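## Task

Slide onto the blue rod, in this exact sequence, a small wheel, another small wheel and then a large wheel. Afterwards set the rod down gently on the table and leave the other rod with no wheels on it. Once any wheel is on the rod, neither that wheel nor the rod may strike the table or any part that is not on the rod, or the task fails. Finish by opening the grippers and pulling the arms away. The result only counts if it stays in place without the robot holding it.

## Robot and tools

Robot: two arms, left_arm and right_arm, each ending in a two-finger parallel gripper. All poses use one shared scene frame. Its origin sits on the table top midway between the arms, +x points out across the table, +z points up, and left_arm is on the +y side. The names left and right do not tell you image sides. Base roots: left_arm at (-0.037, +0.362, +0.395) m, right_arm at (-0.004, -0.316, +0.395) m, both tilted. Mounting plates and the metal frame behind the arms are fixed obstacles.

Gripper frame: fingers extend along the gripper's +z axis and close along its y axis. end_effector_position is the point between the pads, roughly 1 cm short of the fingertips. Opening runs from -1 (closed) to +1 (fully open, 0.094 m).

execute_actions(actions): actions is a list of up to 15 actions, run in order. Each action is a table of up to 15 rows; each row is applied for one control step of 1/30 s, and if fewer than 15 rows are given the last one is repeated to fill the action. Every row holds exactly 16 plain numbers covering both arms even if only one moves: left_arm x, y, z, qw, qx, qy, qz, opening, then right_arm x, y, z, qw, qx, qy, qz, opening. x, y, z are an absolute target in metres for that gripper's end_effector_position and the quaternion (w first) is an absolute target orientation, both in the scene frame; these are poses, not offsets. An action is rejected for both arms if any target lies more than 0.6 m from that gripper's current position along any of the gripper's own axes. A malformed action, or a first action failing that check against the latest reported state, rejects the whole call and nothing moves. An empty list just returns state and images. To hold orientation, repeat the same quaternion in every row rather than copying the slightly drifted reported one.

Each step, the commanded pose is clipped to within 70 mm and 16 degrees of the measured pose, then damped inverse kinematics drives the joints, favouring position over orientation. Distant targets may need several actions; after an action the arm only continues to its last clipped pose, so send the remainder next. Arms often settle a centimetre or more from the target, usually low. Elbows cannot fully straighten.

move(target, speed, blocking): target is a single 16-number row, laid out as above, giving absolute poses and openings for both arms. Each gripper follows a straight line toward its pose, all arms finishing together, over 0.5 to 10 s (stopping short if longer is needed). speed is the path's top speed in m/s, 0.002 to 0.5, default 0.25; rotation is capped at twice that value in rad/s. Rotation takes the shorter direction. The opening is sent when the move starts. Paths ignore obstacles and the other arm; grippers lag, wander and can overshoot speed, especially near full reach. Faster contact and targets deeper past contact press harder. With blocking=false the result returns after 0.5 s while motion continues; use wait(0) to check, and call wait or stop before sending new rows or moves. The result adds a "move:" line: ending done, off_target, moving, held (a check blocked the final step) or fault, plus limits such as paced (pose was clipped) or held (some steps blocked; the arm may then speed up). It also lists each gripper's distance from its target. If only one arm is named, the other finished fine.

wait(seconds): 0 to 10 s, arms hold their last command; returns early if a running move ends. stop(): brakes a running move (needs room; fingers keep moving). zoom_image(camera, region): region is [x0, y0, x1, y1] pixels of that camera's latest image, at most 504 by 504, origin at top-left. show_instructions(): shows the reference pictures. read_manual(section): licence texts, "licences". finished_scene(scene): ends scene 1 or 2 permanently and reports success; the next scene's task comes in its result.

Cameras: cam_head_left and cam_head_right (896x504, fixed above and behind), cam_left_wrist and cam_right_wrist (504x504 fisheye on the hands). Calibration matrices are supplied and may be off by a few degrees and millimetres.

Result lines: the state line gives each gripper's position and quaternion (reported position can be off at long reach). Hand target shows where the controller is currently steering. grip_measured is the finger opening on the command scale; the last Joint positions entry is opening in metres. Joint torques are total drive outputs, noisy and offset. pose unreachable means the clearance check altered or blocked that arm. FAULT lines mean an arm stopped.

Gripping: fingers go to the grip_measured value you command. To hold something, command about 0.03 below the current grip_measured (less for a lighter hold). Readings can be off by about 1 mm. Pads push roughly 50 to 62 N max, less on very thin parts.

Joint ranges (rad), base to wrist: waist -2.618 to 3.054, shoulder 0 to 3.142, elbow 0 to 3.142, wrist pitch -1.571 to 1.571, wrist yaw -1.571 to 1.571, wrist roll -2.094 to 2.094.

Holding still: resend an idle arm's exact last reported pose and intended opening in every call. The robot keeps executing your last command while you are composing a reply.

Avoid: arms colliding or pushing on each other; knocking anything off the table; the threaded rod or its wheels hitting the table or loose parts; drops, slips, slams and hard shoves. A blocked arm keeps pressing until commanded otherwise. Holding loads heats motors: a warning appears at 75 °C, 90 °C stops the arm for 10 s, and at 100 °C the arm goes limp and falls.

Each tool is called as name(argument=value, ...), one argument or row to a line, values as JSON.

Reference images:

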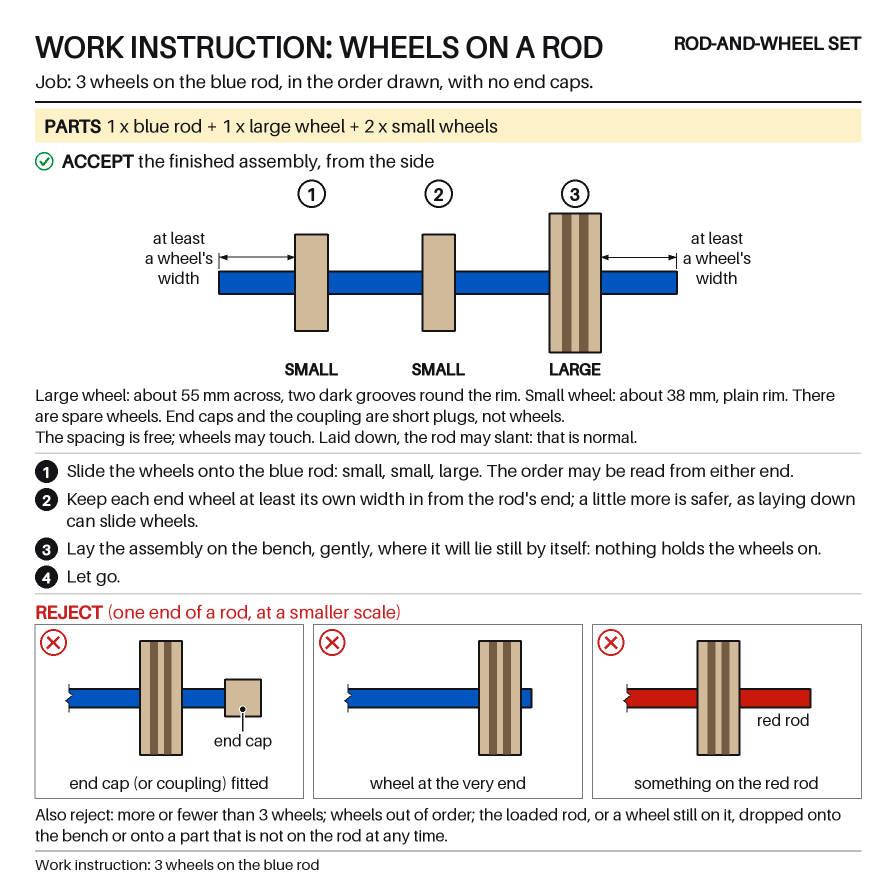

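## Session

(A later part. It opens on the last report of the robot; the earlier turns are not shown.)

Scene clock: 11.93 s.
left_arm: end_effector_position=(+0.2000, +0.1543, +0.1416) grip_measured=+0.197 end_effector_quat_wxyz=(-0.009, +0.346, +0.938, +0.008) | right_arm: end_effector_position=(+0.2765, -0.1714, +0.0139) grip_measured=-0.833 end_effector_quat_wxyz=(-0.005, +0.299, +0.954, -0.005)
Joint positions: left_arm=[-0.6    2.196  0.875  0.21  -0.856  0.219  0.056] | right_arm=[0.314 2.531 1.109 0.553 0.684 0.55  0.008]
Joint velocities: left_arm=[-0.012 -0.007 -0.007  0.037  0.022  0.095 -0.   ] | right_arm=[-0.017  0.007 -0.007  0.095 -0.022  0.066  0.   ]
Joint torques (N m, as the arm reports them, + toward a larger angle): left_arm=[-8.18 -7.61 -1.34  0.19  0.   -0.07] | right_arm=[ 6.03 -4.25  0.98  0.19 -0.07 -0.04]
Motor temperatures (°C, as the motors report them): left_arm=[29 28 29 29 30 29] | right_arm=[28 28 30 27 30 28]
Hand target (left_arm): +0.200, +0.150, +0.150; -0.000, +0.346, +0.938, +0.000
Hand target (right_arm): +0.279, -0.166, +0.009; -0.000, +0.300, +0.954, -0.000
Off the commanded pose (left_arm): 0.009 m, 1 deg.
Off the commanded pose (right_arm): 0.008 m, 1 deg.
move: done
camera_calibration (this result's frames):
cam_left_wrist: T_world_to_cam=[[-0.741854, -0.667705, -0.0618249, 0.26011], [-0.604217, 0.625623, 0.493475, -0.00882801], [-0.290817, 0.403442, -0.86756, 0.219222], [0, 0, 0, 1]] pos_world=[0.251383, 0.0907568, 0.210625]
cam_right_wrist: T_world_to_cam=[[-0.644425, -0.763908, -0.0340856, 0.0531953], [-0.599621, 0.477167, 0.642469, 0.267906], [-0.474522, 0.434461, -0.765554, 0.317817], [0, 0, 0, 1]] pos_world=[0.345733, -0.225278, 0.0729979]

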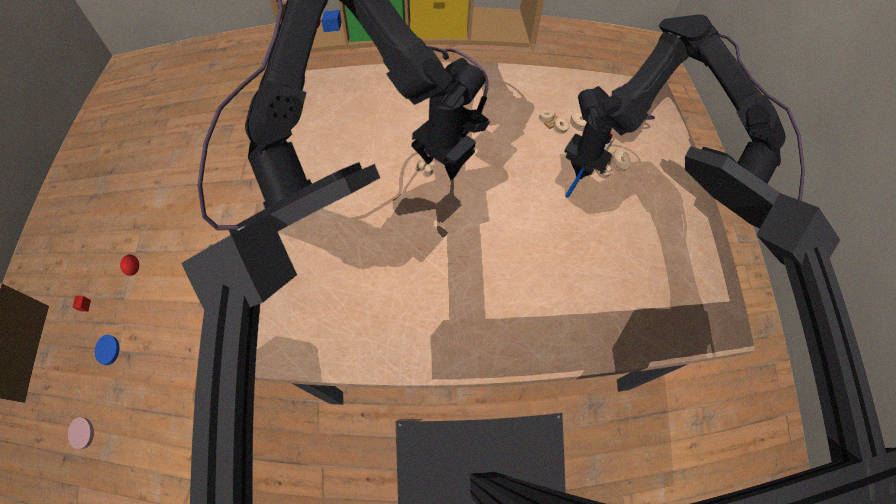

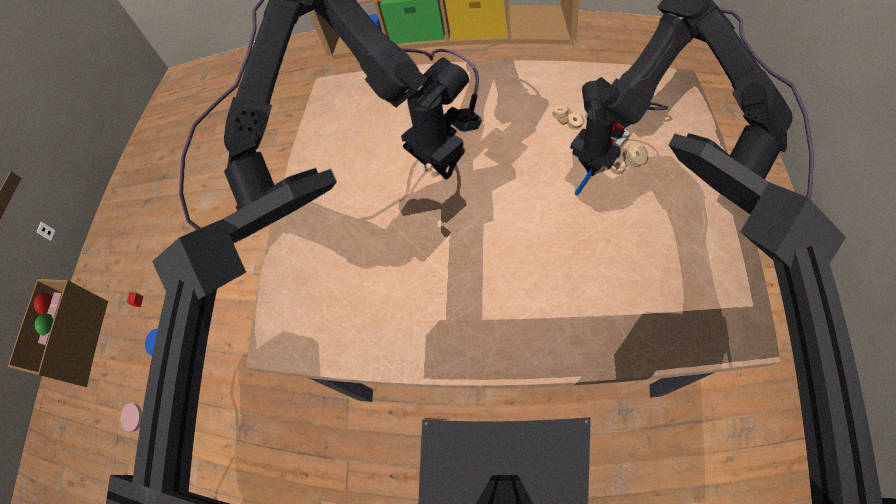

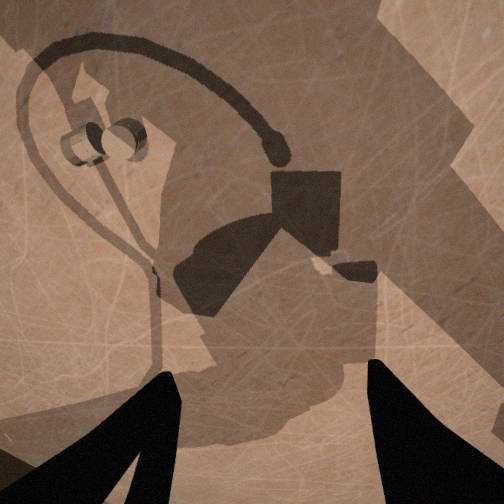

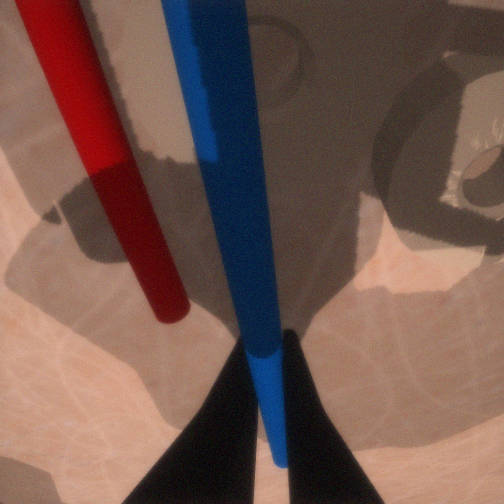

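move(
  target=[0.15,0.25,0.2,0,0.346,0.938,0,0.2, 0.279,-0.166,0.07,0,0.30,0.954,0,-0.87],
  speed=0.1,
)

move(
  target=[0.15,0.25,0.2,0,0.346,0.938,0,0.2, 0.2,-0.03,0.05,0,0.707,0.707,0,-0.87],
  speed=0.15,
)

Scene clock: 13.77 s.
left_arm: end_effector_position=(+0.1534, +0.2503, +0.1971) grip_measured=+0.197 end_effector_quat_wxyz=(-0.003, +0.346, +0.938, +0.007) | right_arm: end_effector_position=(+0.2820, -0.1689, +0.0608) grip_measured=-0.833 end_effector_quat_wxyz=(+0.002, +0.308, +0.951, +0.001)
Joint positions: left_arm=[-0.591  1.788  0.374  0.334 -0.851  0.248  0.056] | right_arm=[0.399 2.394 0.99  0.501 0.732 0.643 0.008]
Joint velocities: left_arm=[-0.002 -0.002 -0.007  0.022  0.022  0.081  0.   ] | right_arm=[-0.012 -0.017 -0.002  0.022  0.051  0.022  0.001]
Joint torques (N m, as the arm reports them, + toward a larger angle): left_arm=[-3.89 -5.39 -1.69  0.23  0.11  0.07] | right_arm=[ 7.32 -6.64 -1.99 -0.2   0.17  0.07]
Motor temperatures (°C, as the motors report them): left_arm=[29 28 29 29 30 29] | right_arm=[28 29 30 27 30 28]
Hand target (left_arm): +0.151, +0.251, +0.199; -0.000, +0.346, +0.938, +0.000
Hand target (right_arm): +0.279, -0.167, +0.069; +0.001, +0.300, +0.954, -0.000
Off the commanded pose (left_arm): 0.004 m, 1 deg.
Off the commanded pose (right_arm): 0.010 m, 1 deg.
move: done
camera_calibration (this result's frames):
cam_left_wrist: T_world_to_cam=[[-0.742036, -0.667117, -0.0658613, 0.293742], [-0.608995, 0.629782, 0.482183, -0.122507], [-0.280194, 0.397906, -0.873592, 0.216068], [0, 0, 0, 1]] pos_world=[0.203902, 0.187139, 0.267172]
cam_right_wrist: T_world_to_cam=[[-0.659084, -0.750357, -0.0507323, 0.0676643], [-0.601269, 0.485208, 0.634861, 0.242127], [-0.451756, 0.44893, -0.770959, 0.351573], [0, 0, 0, 1]] pos_world=[0.349006, -0.224542, 0.120764]

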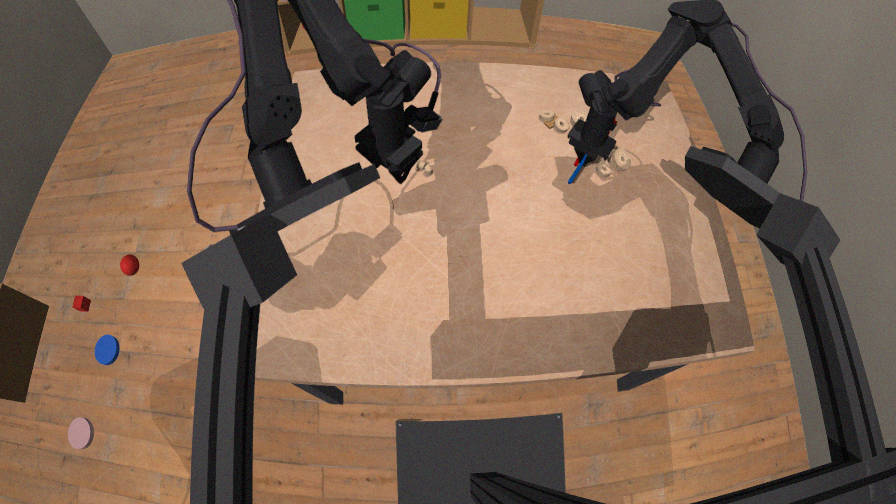

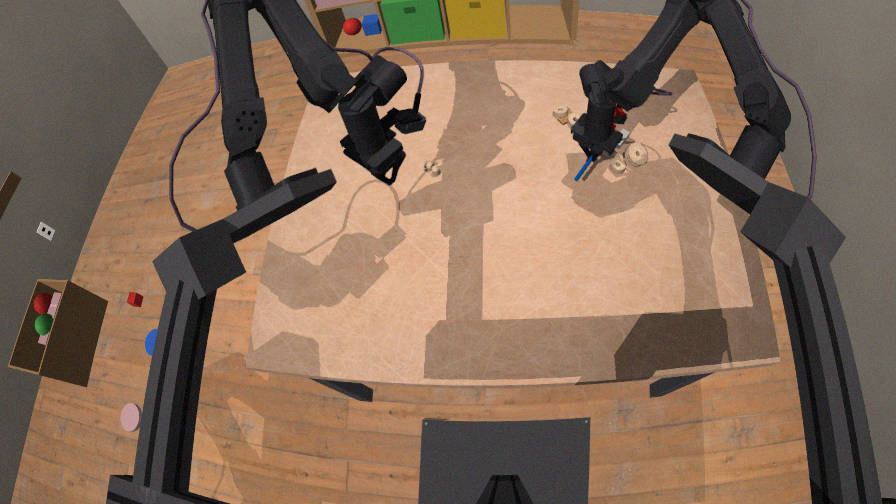

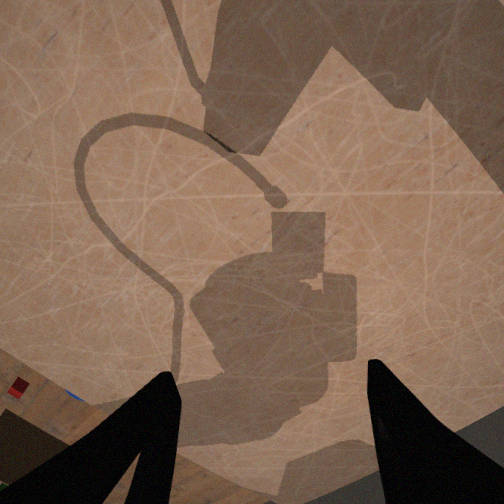

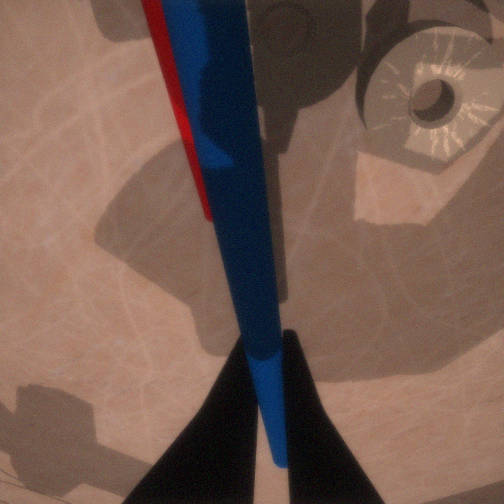

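Scene clock: 17.43 s.
left_arm: end_effector_position=(+0.1534, +0.2502, +0.1971) grip_measured=+0.197 end_effector_quat_wxyz=(-0.003, +0.346, +0.938, +0.007) | right_arm: end_effector_position=(+0.2031, -0.0391, +0.0461) grip_measured=-0.833 end_effector_quat_wxyz=(-0.002, +0.714, +0.700, +0.001)
Joint positions: left_arm=[-0.591  1.788  0.374  0.334 -0.851  0.248  0.056] | right_arm=[0.639 2.851 1.301 0.433 0.856 1.901 0.008]
Joint velocities: left_arm=[ 0.002  0.002 -0.002 -0.066 -0.066 -0.022 -0.001] | right_arm=[-0.017 -0.007 -0.007 -0.125 -0.022 -0.022  0.   ]
Joint torques (N m, as the arm reports them, + toward a larger angle): left_arm=[-4.52 -5.08 -1.7   0.22  0.05 -0.04] | right_arm=[ 8.93 -4.23  1.23 -0.31  0.14  0.08]
Motor temperatures (°C, as the motors report them): left_arm=[28 28 29 29 30 29] | right_arm=[29 28 30 27 30 28]
Hand target (left_arm): +0.150, +0.250, +0.200; -0.000, +0.346, +0.938, +0.000
Hand target (right_arm): +0.199, -0.033, +0.050; +0.002, +0.706, +0.708, +0.001
Off the commanded pose (left_arm): 0.004 m, 1 deg.
Off the commanded pose (right_arm): 0.010 m, 1 deg.
move: done
camera_calibration (this result's frames):
cam_left_wrist: T_world_to_cam=[[-0.741831, -0.667335, -0.0659573, 0.293811], [-0.609284, 0.629663, 0.481973, -0.122332], [-0.280107, 0.397729, -0.8737, 0.216151], [0, 0, 0, 1]] pos_world=[0.203968, 0.187129, 0.26719]
cam_right_wrist: T_world_to_cam=[[-0.992476, 0.113535, -0.0458351, 0.213611], [0.0580385, 0.76587, 0.640371, 0.0178711], [0.107808, 0.632892, -0.766697, 0.139752], [0, 0, 0, 1]] pos_world=[0.1959, -0.126387, 0.105494]

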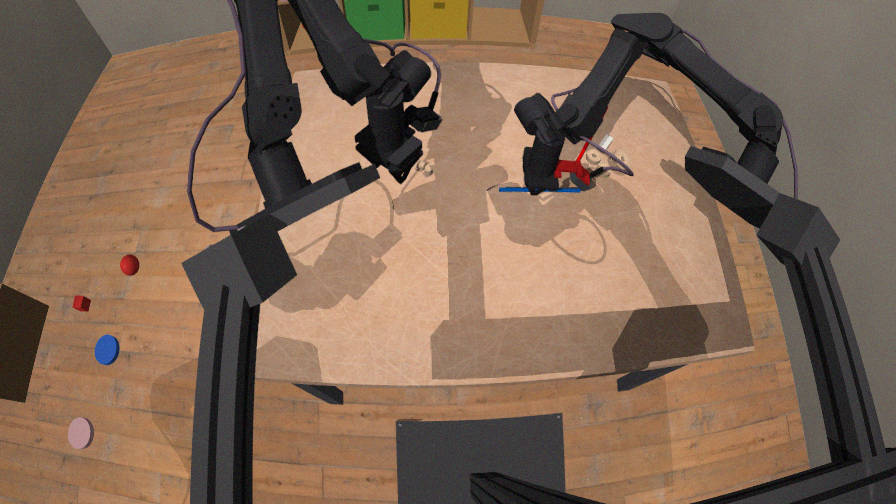

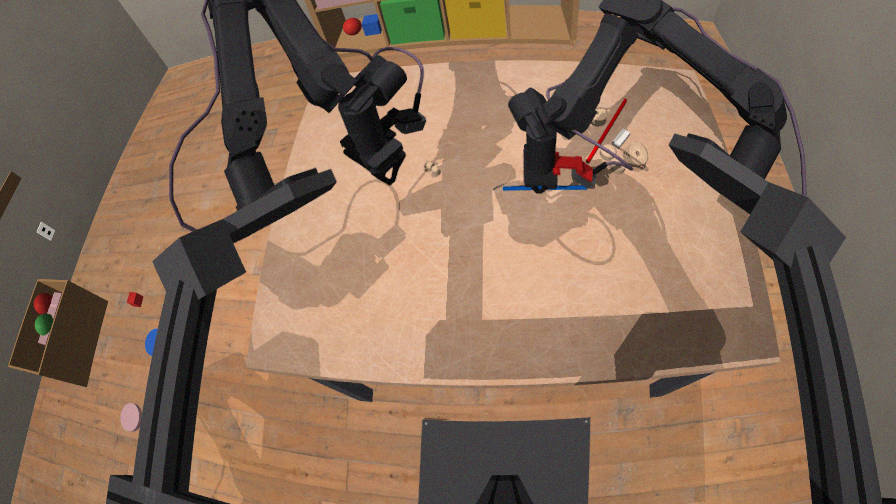

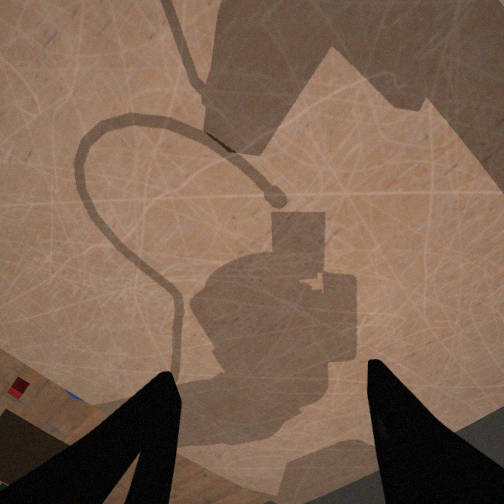

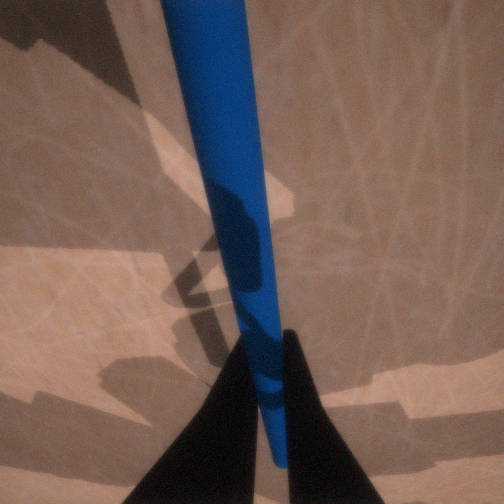

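move(
  target=[0.15,0.25,0.2,0,0.346,0.938,0,0.2, 0.2,-0.03,0.016,0,0.707,0.707,0,-0.87],
  speed=0.05,
)

move(
  target=[0.15,0.25,0.2,0,0.346,0.938,0,0.2, 0.2,-0.03,0.016,0,0.707,0.707,0,-0.5],
  speed=0.05,
)

move(
  target=[0.15,0.25,0.2,0,0.346,0.938,0,0.2, 0.22,-0.08,0.1,0,0.707,0.707,0,-0.5],
  speed=0.15,
)

move(
  target=[0.2,0.03,0.06,0,0.707,0.707,0,-0.3, 0.32,-0.23,0.1,0,0.346,0.938,0,0.2],
  speed=0.2,
)

Scene clock: 18.53 s.
left_arm: end_effector_position=(+0.1534, +0.2502, +0.1971) grip_measured=+0.197 end_effector_quat_wxyz=(-0.003, +0.346, +0.938, +0.007) | right_arm: end_effector_position=(+0.1989, -0.0355, +0.0173) grip_measured=-0.833 end_effector_quat_wxyz=(-0.001, +0.708, +0.707, -0.007)
Joint positions: left_arm=[-0.591  1.788  0.374  0.334 -0.851  0.248  0.056] | right_arm=[0.592 2.941 1.402 0.447 0.844 1.835 0.008]
Joint velocities: left_arm=[ 0.012 -0.007  0.002  0.066 -0.022 -0.007 -0.001] | right_arm=[-0.012 -0.022  0.002  0.022  0.007 -0.007  0.001]
Joint torques (N m, as the arm reports them, + toward a larger angle): left_arm=[-4.55 -5.06 -1.7   0.22  0.05 -0.05] | right_arm=[ 7.96 -3.97  1.29 -0.03 -0.09  0.01]
Motor temperatures (°C, as the motors report them): left_arm=[28 28 29 29 30 29] | right_arm=[29 28 30 27 30 28]
Hand target (left_arm): +0.150, +0.250, +0.200; -0.000, +0.346, +0.938, +0.000
Hand target (right_arm): +0.200, -0.030, +0.016; -0.000, +0.707, +0.707, +0.000
Off the commanded pose (left_arm): 0.004 m, 1 deg.
Off the commanded pose (right_arm): 0.006 m, 1 deg.
move: done
camera_calibration (this result's frames):
cam_left_wrist: T_world_to_cam=[[-0.741831, -0.667335, -0.0659573, 0.293811], [-0.609284, 0.629663, 0.481973, -0.122332], [-0.280107, 0.397729, -0.8737, 0.216151], [0, 0, 0, 1]] pos_world=[0.203968, 0.187129, 0.26719]
cam_right_wrist: T_world_to_cam=[[-0.99483, 0.0949029, -0.0361349, 0.207379], [0.0510188, 0.774761, 0.630193, 0.0356727], [0.087803, 0.625092, -0.775597, 0.119673], [0, 0, 0, 1]] pos_world=[0.19398, -0.122125, 0.077831]

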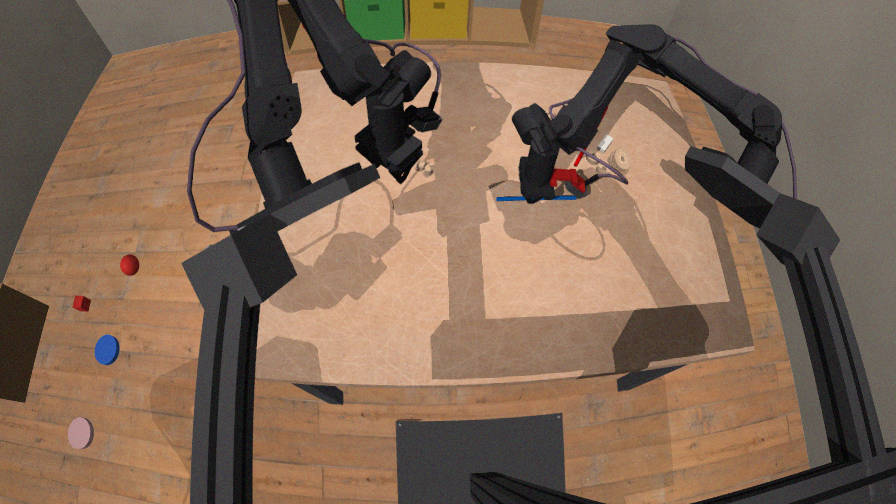

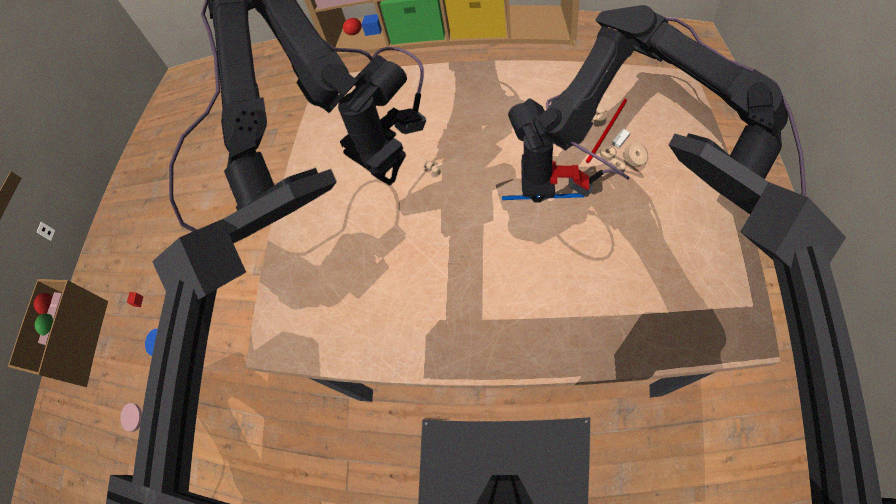

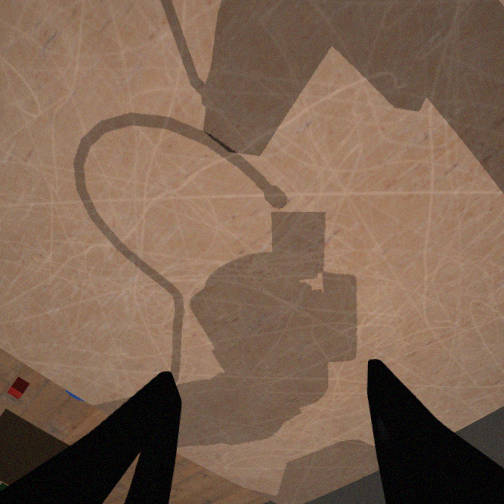

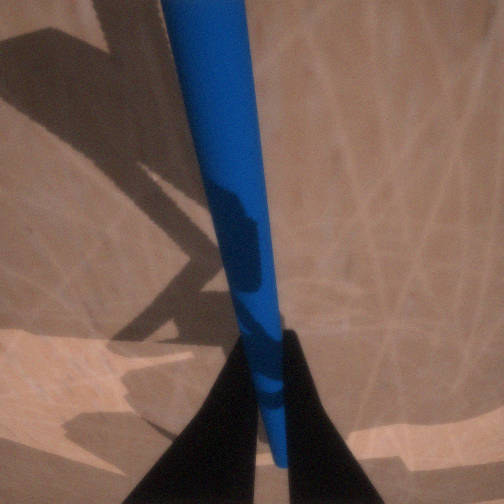

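Scene clock: 19.23 s.
left_arm: end_effector_position=(+0.1534, +0.2502, +0.1971) grip_measured=+0.197 end_effector_quat_wxyz=(-0.003, +0.346, +0.938, +0.007) | right_arm: end_effector_position=(+0.1993, -0.0365, +0.0165) grip_measured=-0.502 end_effector_quat_wxyz=(-0.001, +0.708, +0.707, -0.007)
Joint positions: left_arm=[-0.591  1.788  0.374  0.334 -0.851  0.248  0.056] | right_arm=[0.589 2.941 1.402 0.45  0.844 1.832 0.023]
Joint velocities: left_arm=[-0.002 -0.017  0.007  0.066 -0.037  0.022  0.   ] | right_arm=[ 0.012  0.012  0.007 -0.037 -0.051 -0.051  0.001]
Joint torques (N m, as the arm reports them, + toward a larger angle): left_arm=[-4.6  -5.06 -1.7   0.23  0.06 -0.04] | right_arm=[ 7.9  -4.01  1.04  0.03 -0.07 -0.02]
Motor temperatures (°C, as the motors report them): left_arm=[28 28 29 29 30 29] | right_arm=[29 28 30 27 30 28]
Hand target (left_arm): +0.150, +0.250, +0.200; -0.000, +0.346, +0.938, +0.000
Hand target (right_arm): +0.200, -0.030, +0.016; +0.000, +0.707, +0.707, -0.000
Off the commanded pose (left_arm): 0.004 m, 1 deg.
Off the commanded pose (right_arm): 0.007 m, 1 deg.
move: done
camera_calibration (this result's frames):
cam_left_wrist: T_world_to_cam=[[-0.741831, -0.667335, -0.0659573, 0.293811], [-0.609284, 0.629663, 0.481973, -0.122332], [-0.280107, 0.397729, -0.8737, 0.216151], [0, 0, 0, 1]] pos_world=[0.203968, 0.187129, 0.26719]
cam_right_wrist: T_world_to_cam=[[-0.99483, 0.0948125, -0.0363947, 0.207832], [0.05091, 0.775662, 0.629092, 0.0370076], [0.0878758, 0.623987, -0.776478, 0.119526], [0, 0, 0, 1]] pos_world=[0.19437, -0.122993, 0.0770922]

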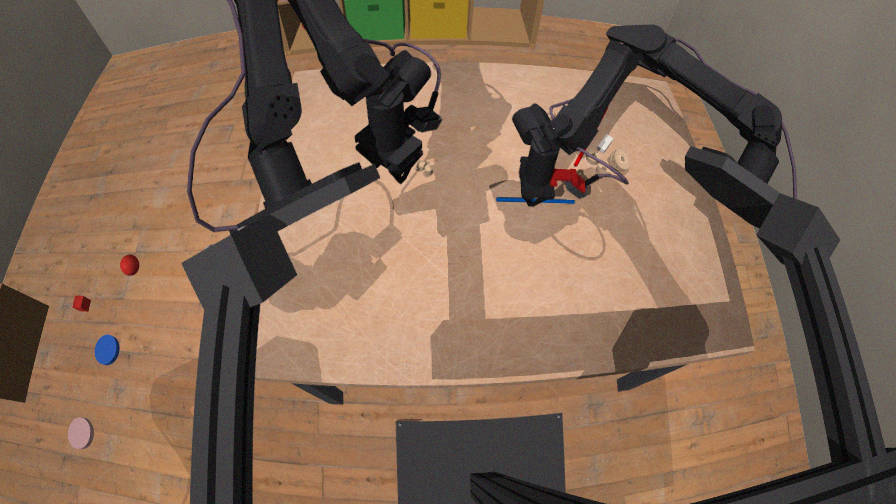

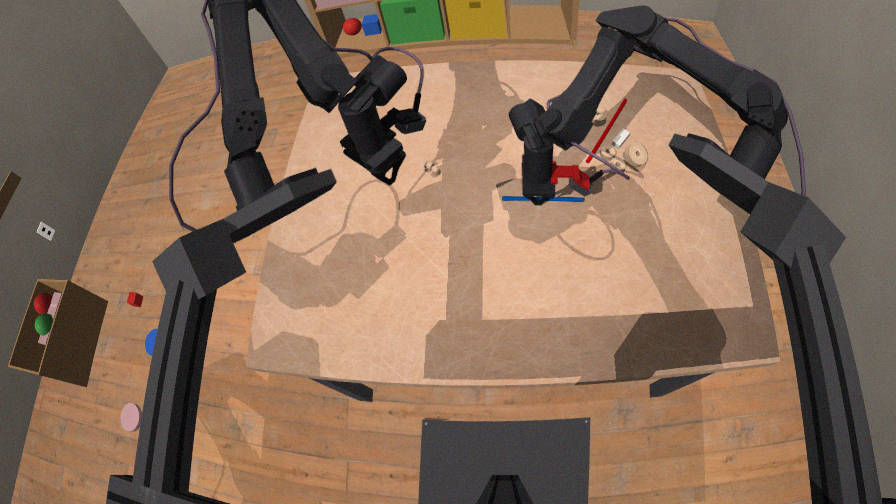

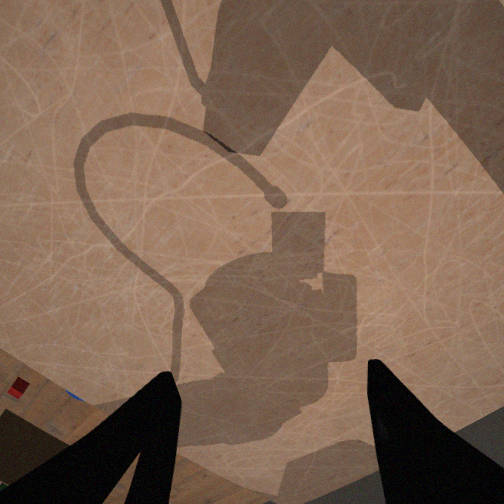

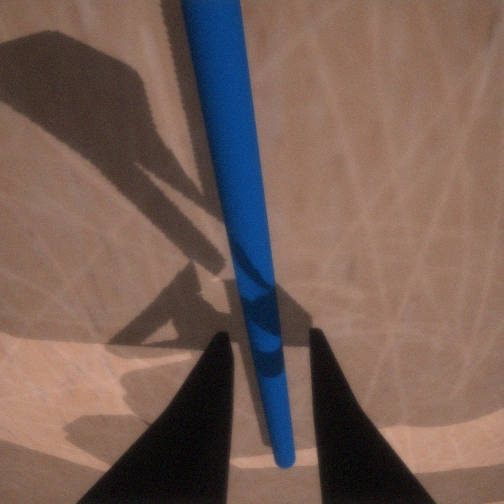

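Scene clock: 20.40 s.
left_arm: end_effector_position=(+0.1534, +0.2502, +0.1971) grip_measured=+0.197 end_effector_quat_wxyz=(-0.003, +0.346, +0.938, +0.007) | right_arm: end_effector_position=(+0.2268, -0.0796, +0.0913) grip_measured=-0.502 end_effector_quat_wxyz=(-0.001, +0.718, +0.696, +0.005)
Joint positions: left_arm=[-0.591  1.788  0.374  0.334 -0.851  0.248  0.056] | right_arm=[0.651 2.602 1.078 0.405 0.86  1.92  0.023]
Joint velocities: left_arm=[-0.012 -0.002 -0.002 -0.007 -0.007  0.037  0.   ] | right_arm=[ 0.002 -0.007 -0.012  0.037  0.037 -0.037 -0.   ]
Joint torques (N m, as the arm reports them, + toward a larger angle): left_arm=[-4.57 -5.06 -1.7   0.22  0.04 -0.04] | right_arm=[ 8.51 -5.98 -1.63 -0.34  0.16  0.09]
Motor temperatures (°C, as the motors report them): left_arm=[28 28 29 29 30 29] | right_arm=[29 28 30 27 30 28]
Hand target (left_arm): +0.150, +0.250, +0.200; -0.000, +0.346, +0.938, +0.000
Hand target (right_arm): +0.221, -0.081, +0.099; +0.001, +0.707, +0.707, +0.001
Off the commanded pose (left_arm): 0.004 m, 1 deg.
Off the commanded pose (right_arm): 0.011 m, 2 deg.
move: off_target (right_arm)
camera_calibration (this result's frames):
cam_left_wrist: T_world_to_cam=[[-0.741831, -0.667335, -0.0659573, 0.293811], [-0.609284, 0.629663, 0.481973, -0.122332], [-0.280107, 0.397729, -0.8737, 0.216151], [0, 0, 0, 1]] pos_world=[0.203968, 0.187129, 0.26719]
cam_right_wrist: T_world_to_cam=[[-0.990882, 0.124399, -0.0517495, 0.244881], [0.0621538, 0.76282, 0.643617, 0.0170241], [0.119541, 0.634532, -0.763596, 0.194622], [0, 0, 0, 1]] pos_world=[0.218325, -0.166943, 0.150328]

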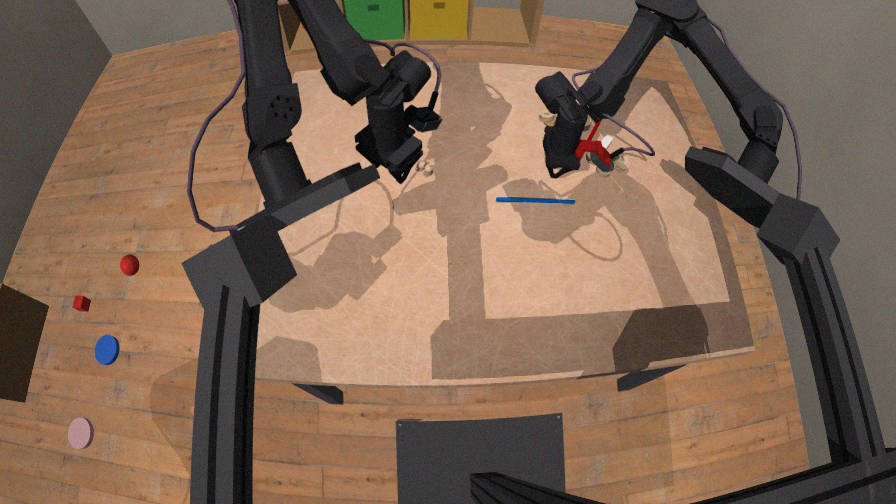

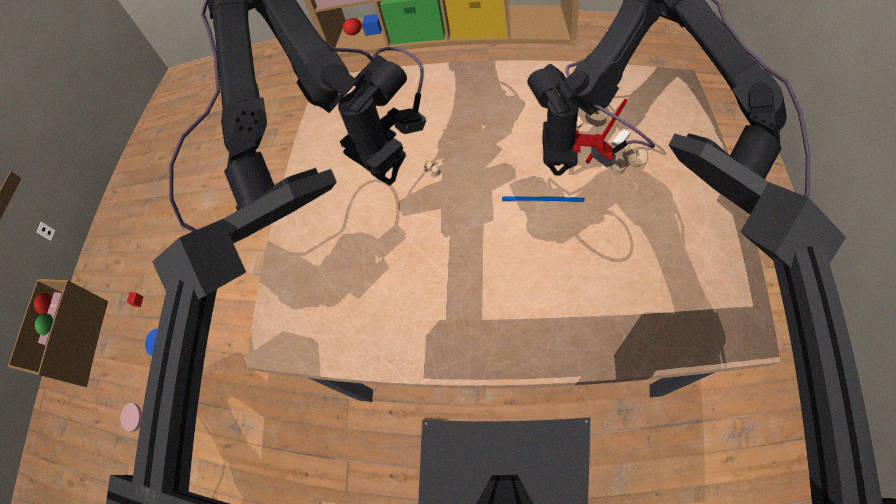

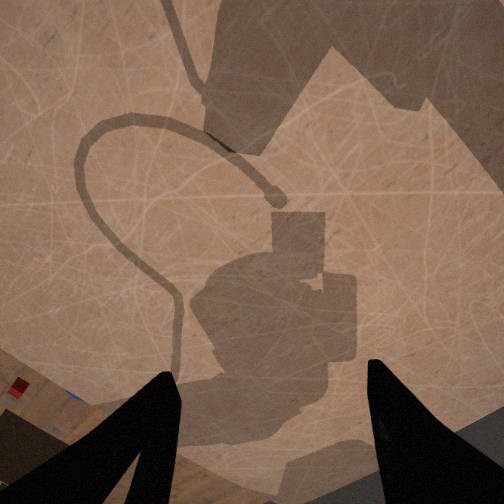

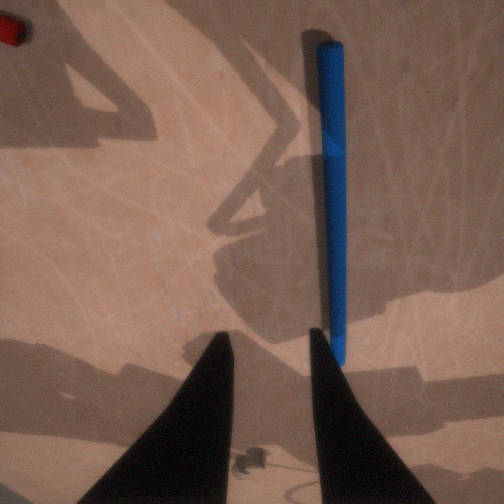

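Scene clock: 23.23 s.
left_arm: end_effector_position=(+0.1978, +0.0411, +0.0558) grip_measured=-0.297 end_effector_quat_wxyz=(-0.008, +0.699, +0.715, +0.004) | right_arm: end_effector_position=(+0.3247, -0.2267, +0.0953) grip_measured=+0.198 end_effector_quat_wxyz=(+0.005, +0.356, +0.934, -0.001)
Joint positions: left_arm=[-0.609  2.72   1.483  0.127 -0.86   1.055  0.033] | right_arm=[0.343 2.114 0.931 0.322 0.703 0.684 0.056]
Joint velocities: left_arm=[-0.002  0.012  0.002 -0.066 -0.11  -0.022  0.   ] | right_arm=[ 0.002 -0.002  0.007 -0.022 -0.066 -0.007 -0.   ]
Joint torques (N m, as the arm reports them, + toward a larger angle): left_arm=[-10.81  -6.21   2.35  -0.06  -0.01   0.05] | right_arm=[ 5.43 -7.38 -0.8  -0.17 -0.06  0.01]
Motor temperatures (°C, as the motors report them): left_arm=[29 28 29 29 30 29] | right_arm=[29 29 30 27 30 28]
Hand target (left_arm): +0.196, +0.029, +0.062; +0.000, +0.707, +0.707, +0.000
Hand target (right_arm): +0.321, -0.227, +0.099; -0.002, +0.347, +0.938, +0.001
Off the commanded pose (left_arm): 0.012 m, 2 deg.
Off the commanded pose (right_arm): 0.007 m, 1 deg.
move: off_target (left_arm)
camera_calibration (this result's frames):
cam_left_wrist: T_world_to_cam=[[-0.993013, 0.107497, -0.0486802, 0.194697], [0.0702971, 0.870207, 0.487645, -0.0401375], [0.0947821, 0.480815, -0.871684, 0.110596], [0, 0, 0, 1]] pos_world=[0.185676, -0.0391777, 0.125456]
cam_right_wrist: T_world_to_cam=[[-0.731635, -0.67997, -0.048481, 0.0934974], [-0.55067, 0.547592, 0.630004, 0.272136], [-0.401836, 0.487631, -0.775077, 0.416394], [0, 0, 0, 1]] pos_world=[0.385585, -0.288491, 0.155824]

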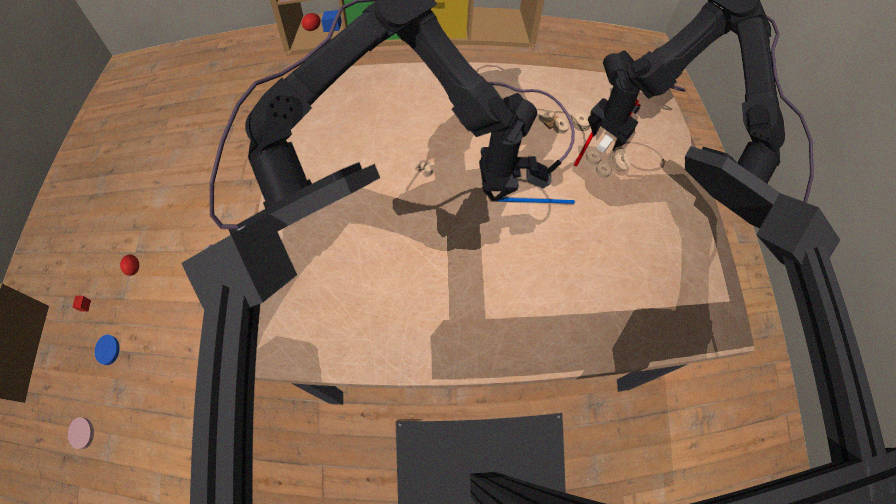

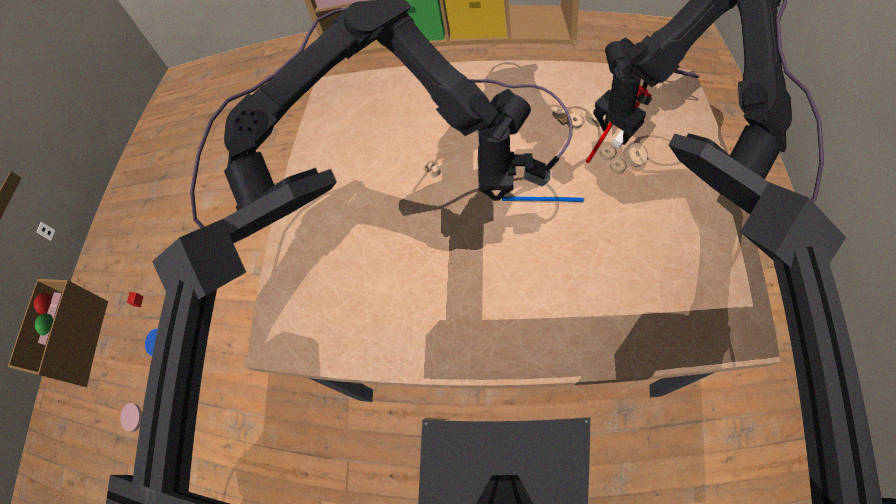

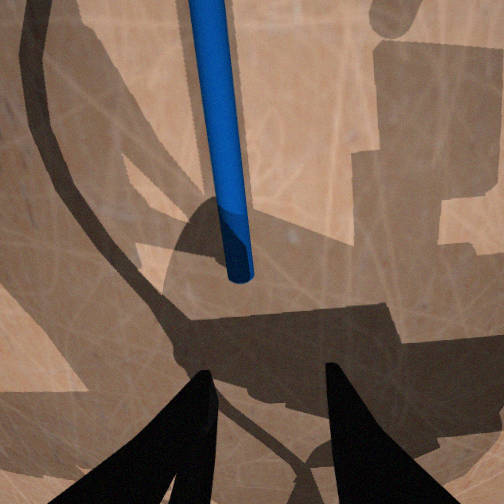

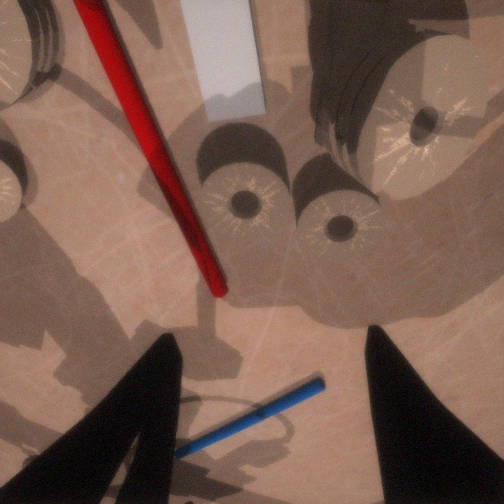

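move(
  target=[0.206,0.004,0.012,0,0.707,0.707,0,-0.3, 0.32,-0.23,0.1,0,0.346,0.938,0,0.2],
  speed=0.07,
)

Scene clock: 24.53 s.
left_arm: end_effector_position=(+0.2101, +0.0122, +0.0151) grip_measured=-0.297 end_effector_quat_wxyz=(-0.005, +0.703, +0.711, +0.010) | right_arm: end_effector_position=(+0.3223, -0.2273, +0.0964) grip_measured=+0.198 end_effector_quat_wxyz=(+0.003, +0.350, +0.937, -0.001)
Joint positions: left_arm=[-0.575  2.9    1.768  0.074 -0.853  1.128  0.033] | right_arm=[0.343 2.109 0.922 0.321 0.701 0.673 0.056]
Joint velocities: left_arm=[ 0.017 -0.007  0.002 -0.066  0.007 -0.037  0.   ] | right_arm=[ 0.007  0.002  0.012 -0.022  0.066 -0.066 -0.   ]
Joint torques (N m, as the arm reports them, + toward a larger angle): left_arm=[-9.56 -5.52  2.82  0.09  0.13  0.06] | right_arm=[ 5.07 -7.44 -0.87 -0.12 -0.06 -0.05]
Motor temperatures (°C, as the motors report them): left_arm=[29 28 29 29 30 29] | right_arm=[29 29 30 27 30 28]
Hand target (left_arm): +0.205, +0.004, +0.013; +0.000, +0.707, +0.707, +0.000
Hand target (right_arm): +0.320, -0.230, +0.100; -0.000, +0.346, +0.938, +0.000
Off the commanded pose (left_arm): 0.010 m, 1 deg.
Off the commanded pose (right_arm): 0.005 m, 1 deg.
move: done
camera_calibration (this result's frames):
cam_left_wrist: T_world_to_cam=[[-0.990724, 0.121135, -0.0615776, 0.207577], [0.0755568, 0.867703, 0.491307, 0.00288061], [0.112946, 0.482098, -0.868807, 0.0840331], [0, 0, 0, 1]] pos_world=[0.195943, -0.0681566, 0.0843753]
cam_right_wrist: T_world_to_cam=[[-0.722204, -0.69008, -0.0470315, 0.0859635], [-0.556076, 0.538834, 0.632801, 0.269926], [-0.411341, 0.483164, -0.772885, 0.418365], [0, 0, 0, 1]] pos_world=[0.384273, -0.288263, 0.156582]

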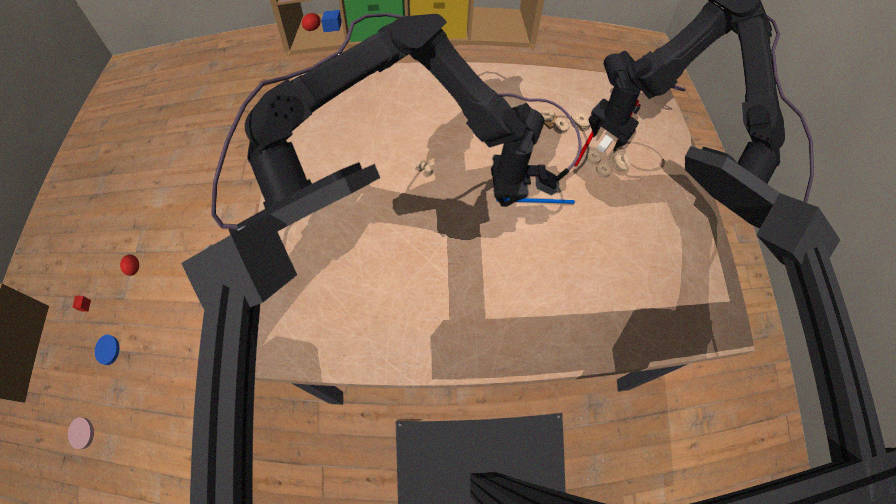

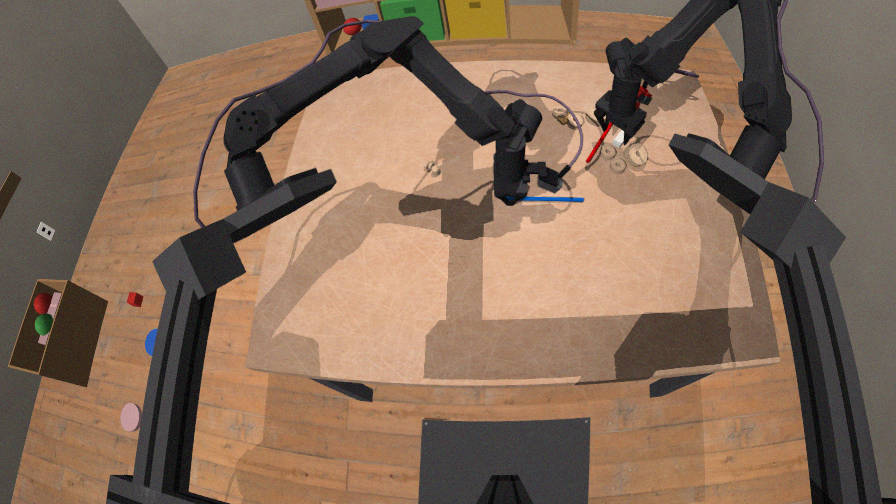

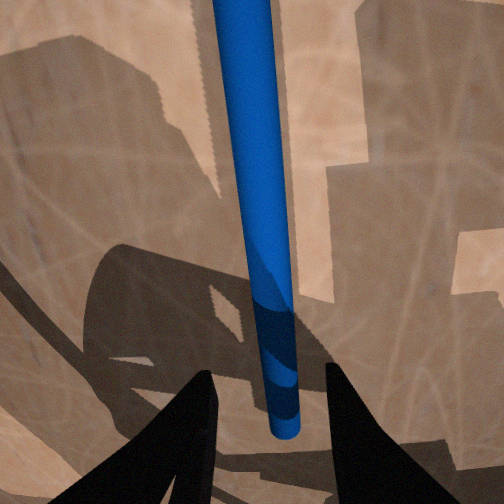

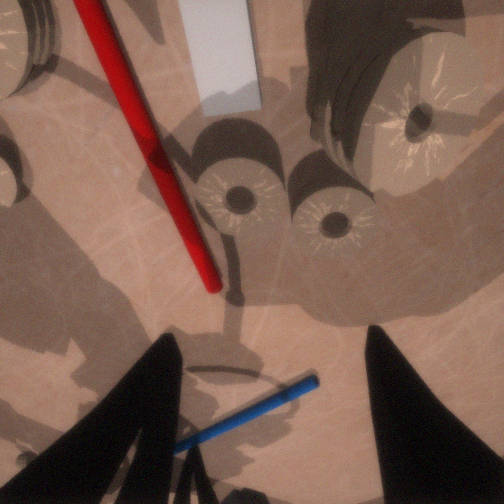

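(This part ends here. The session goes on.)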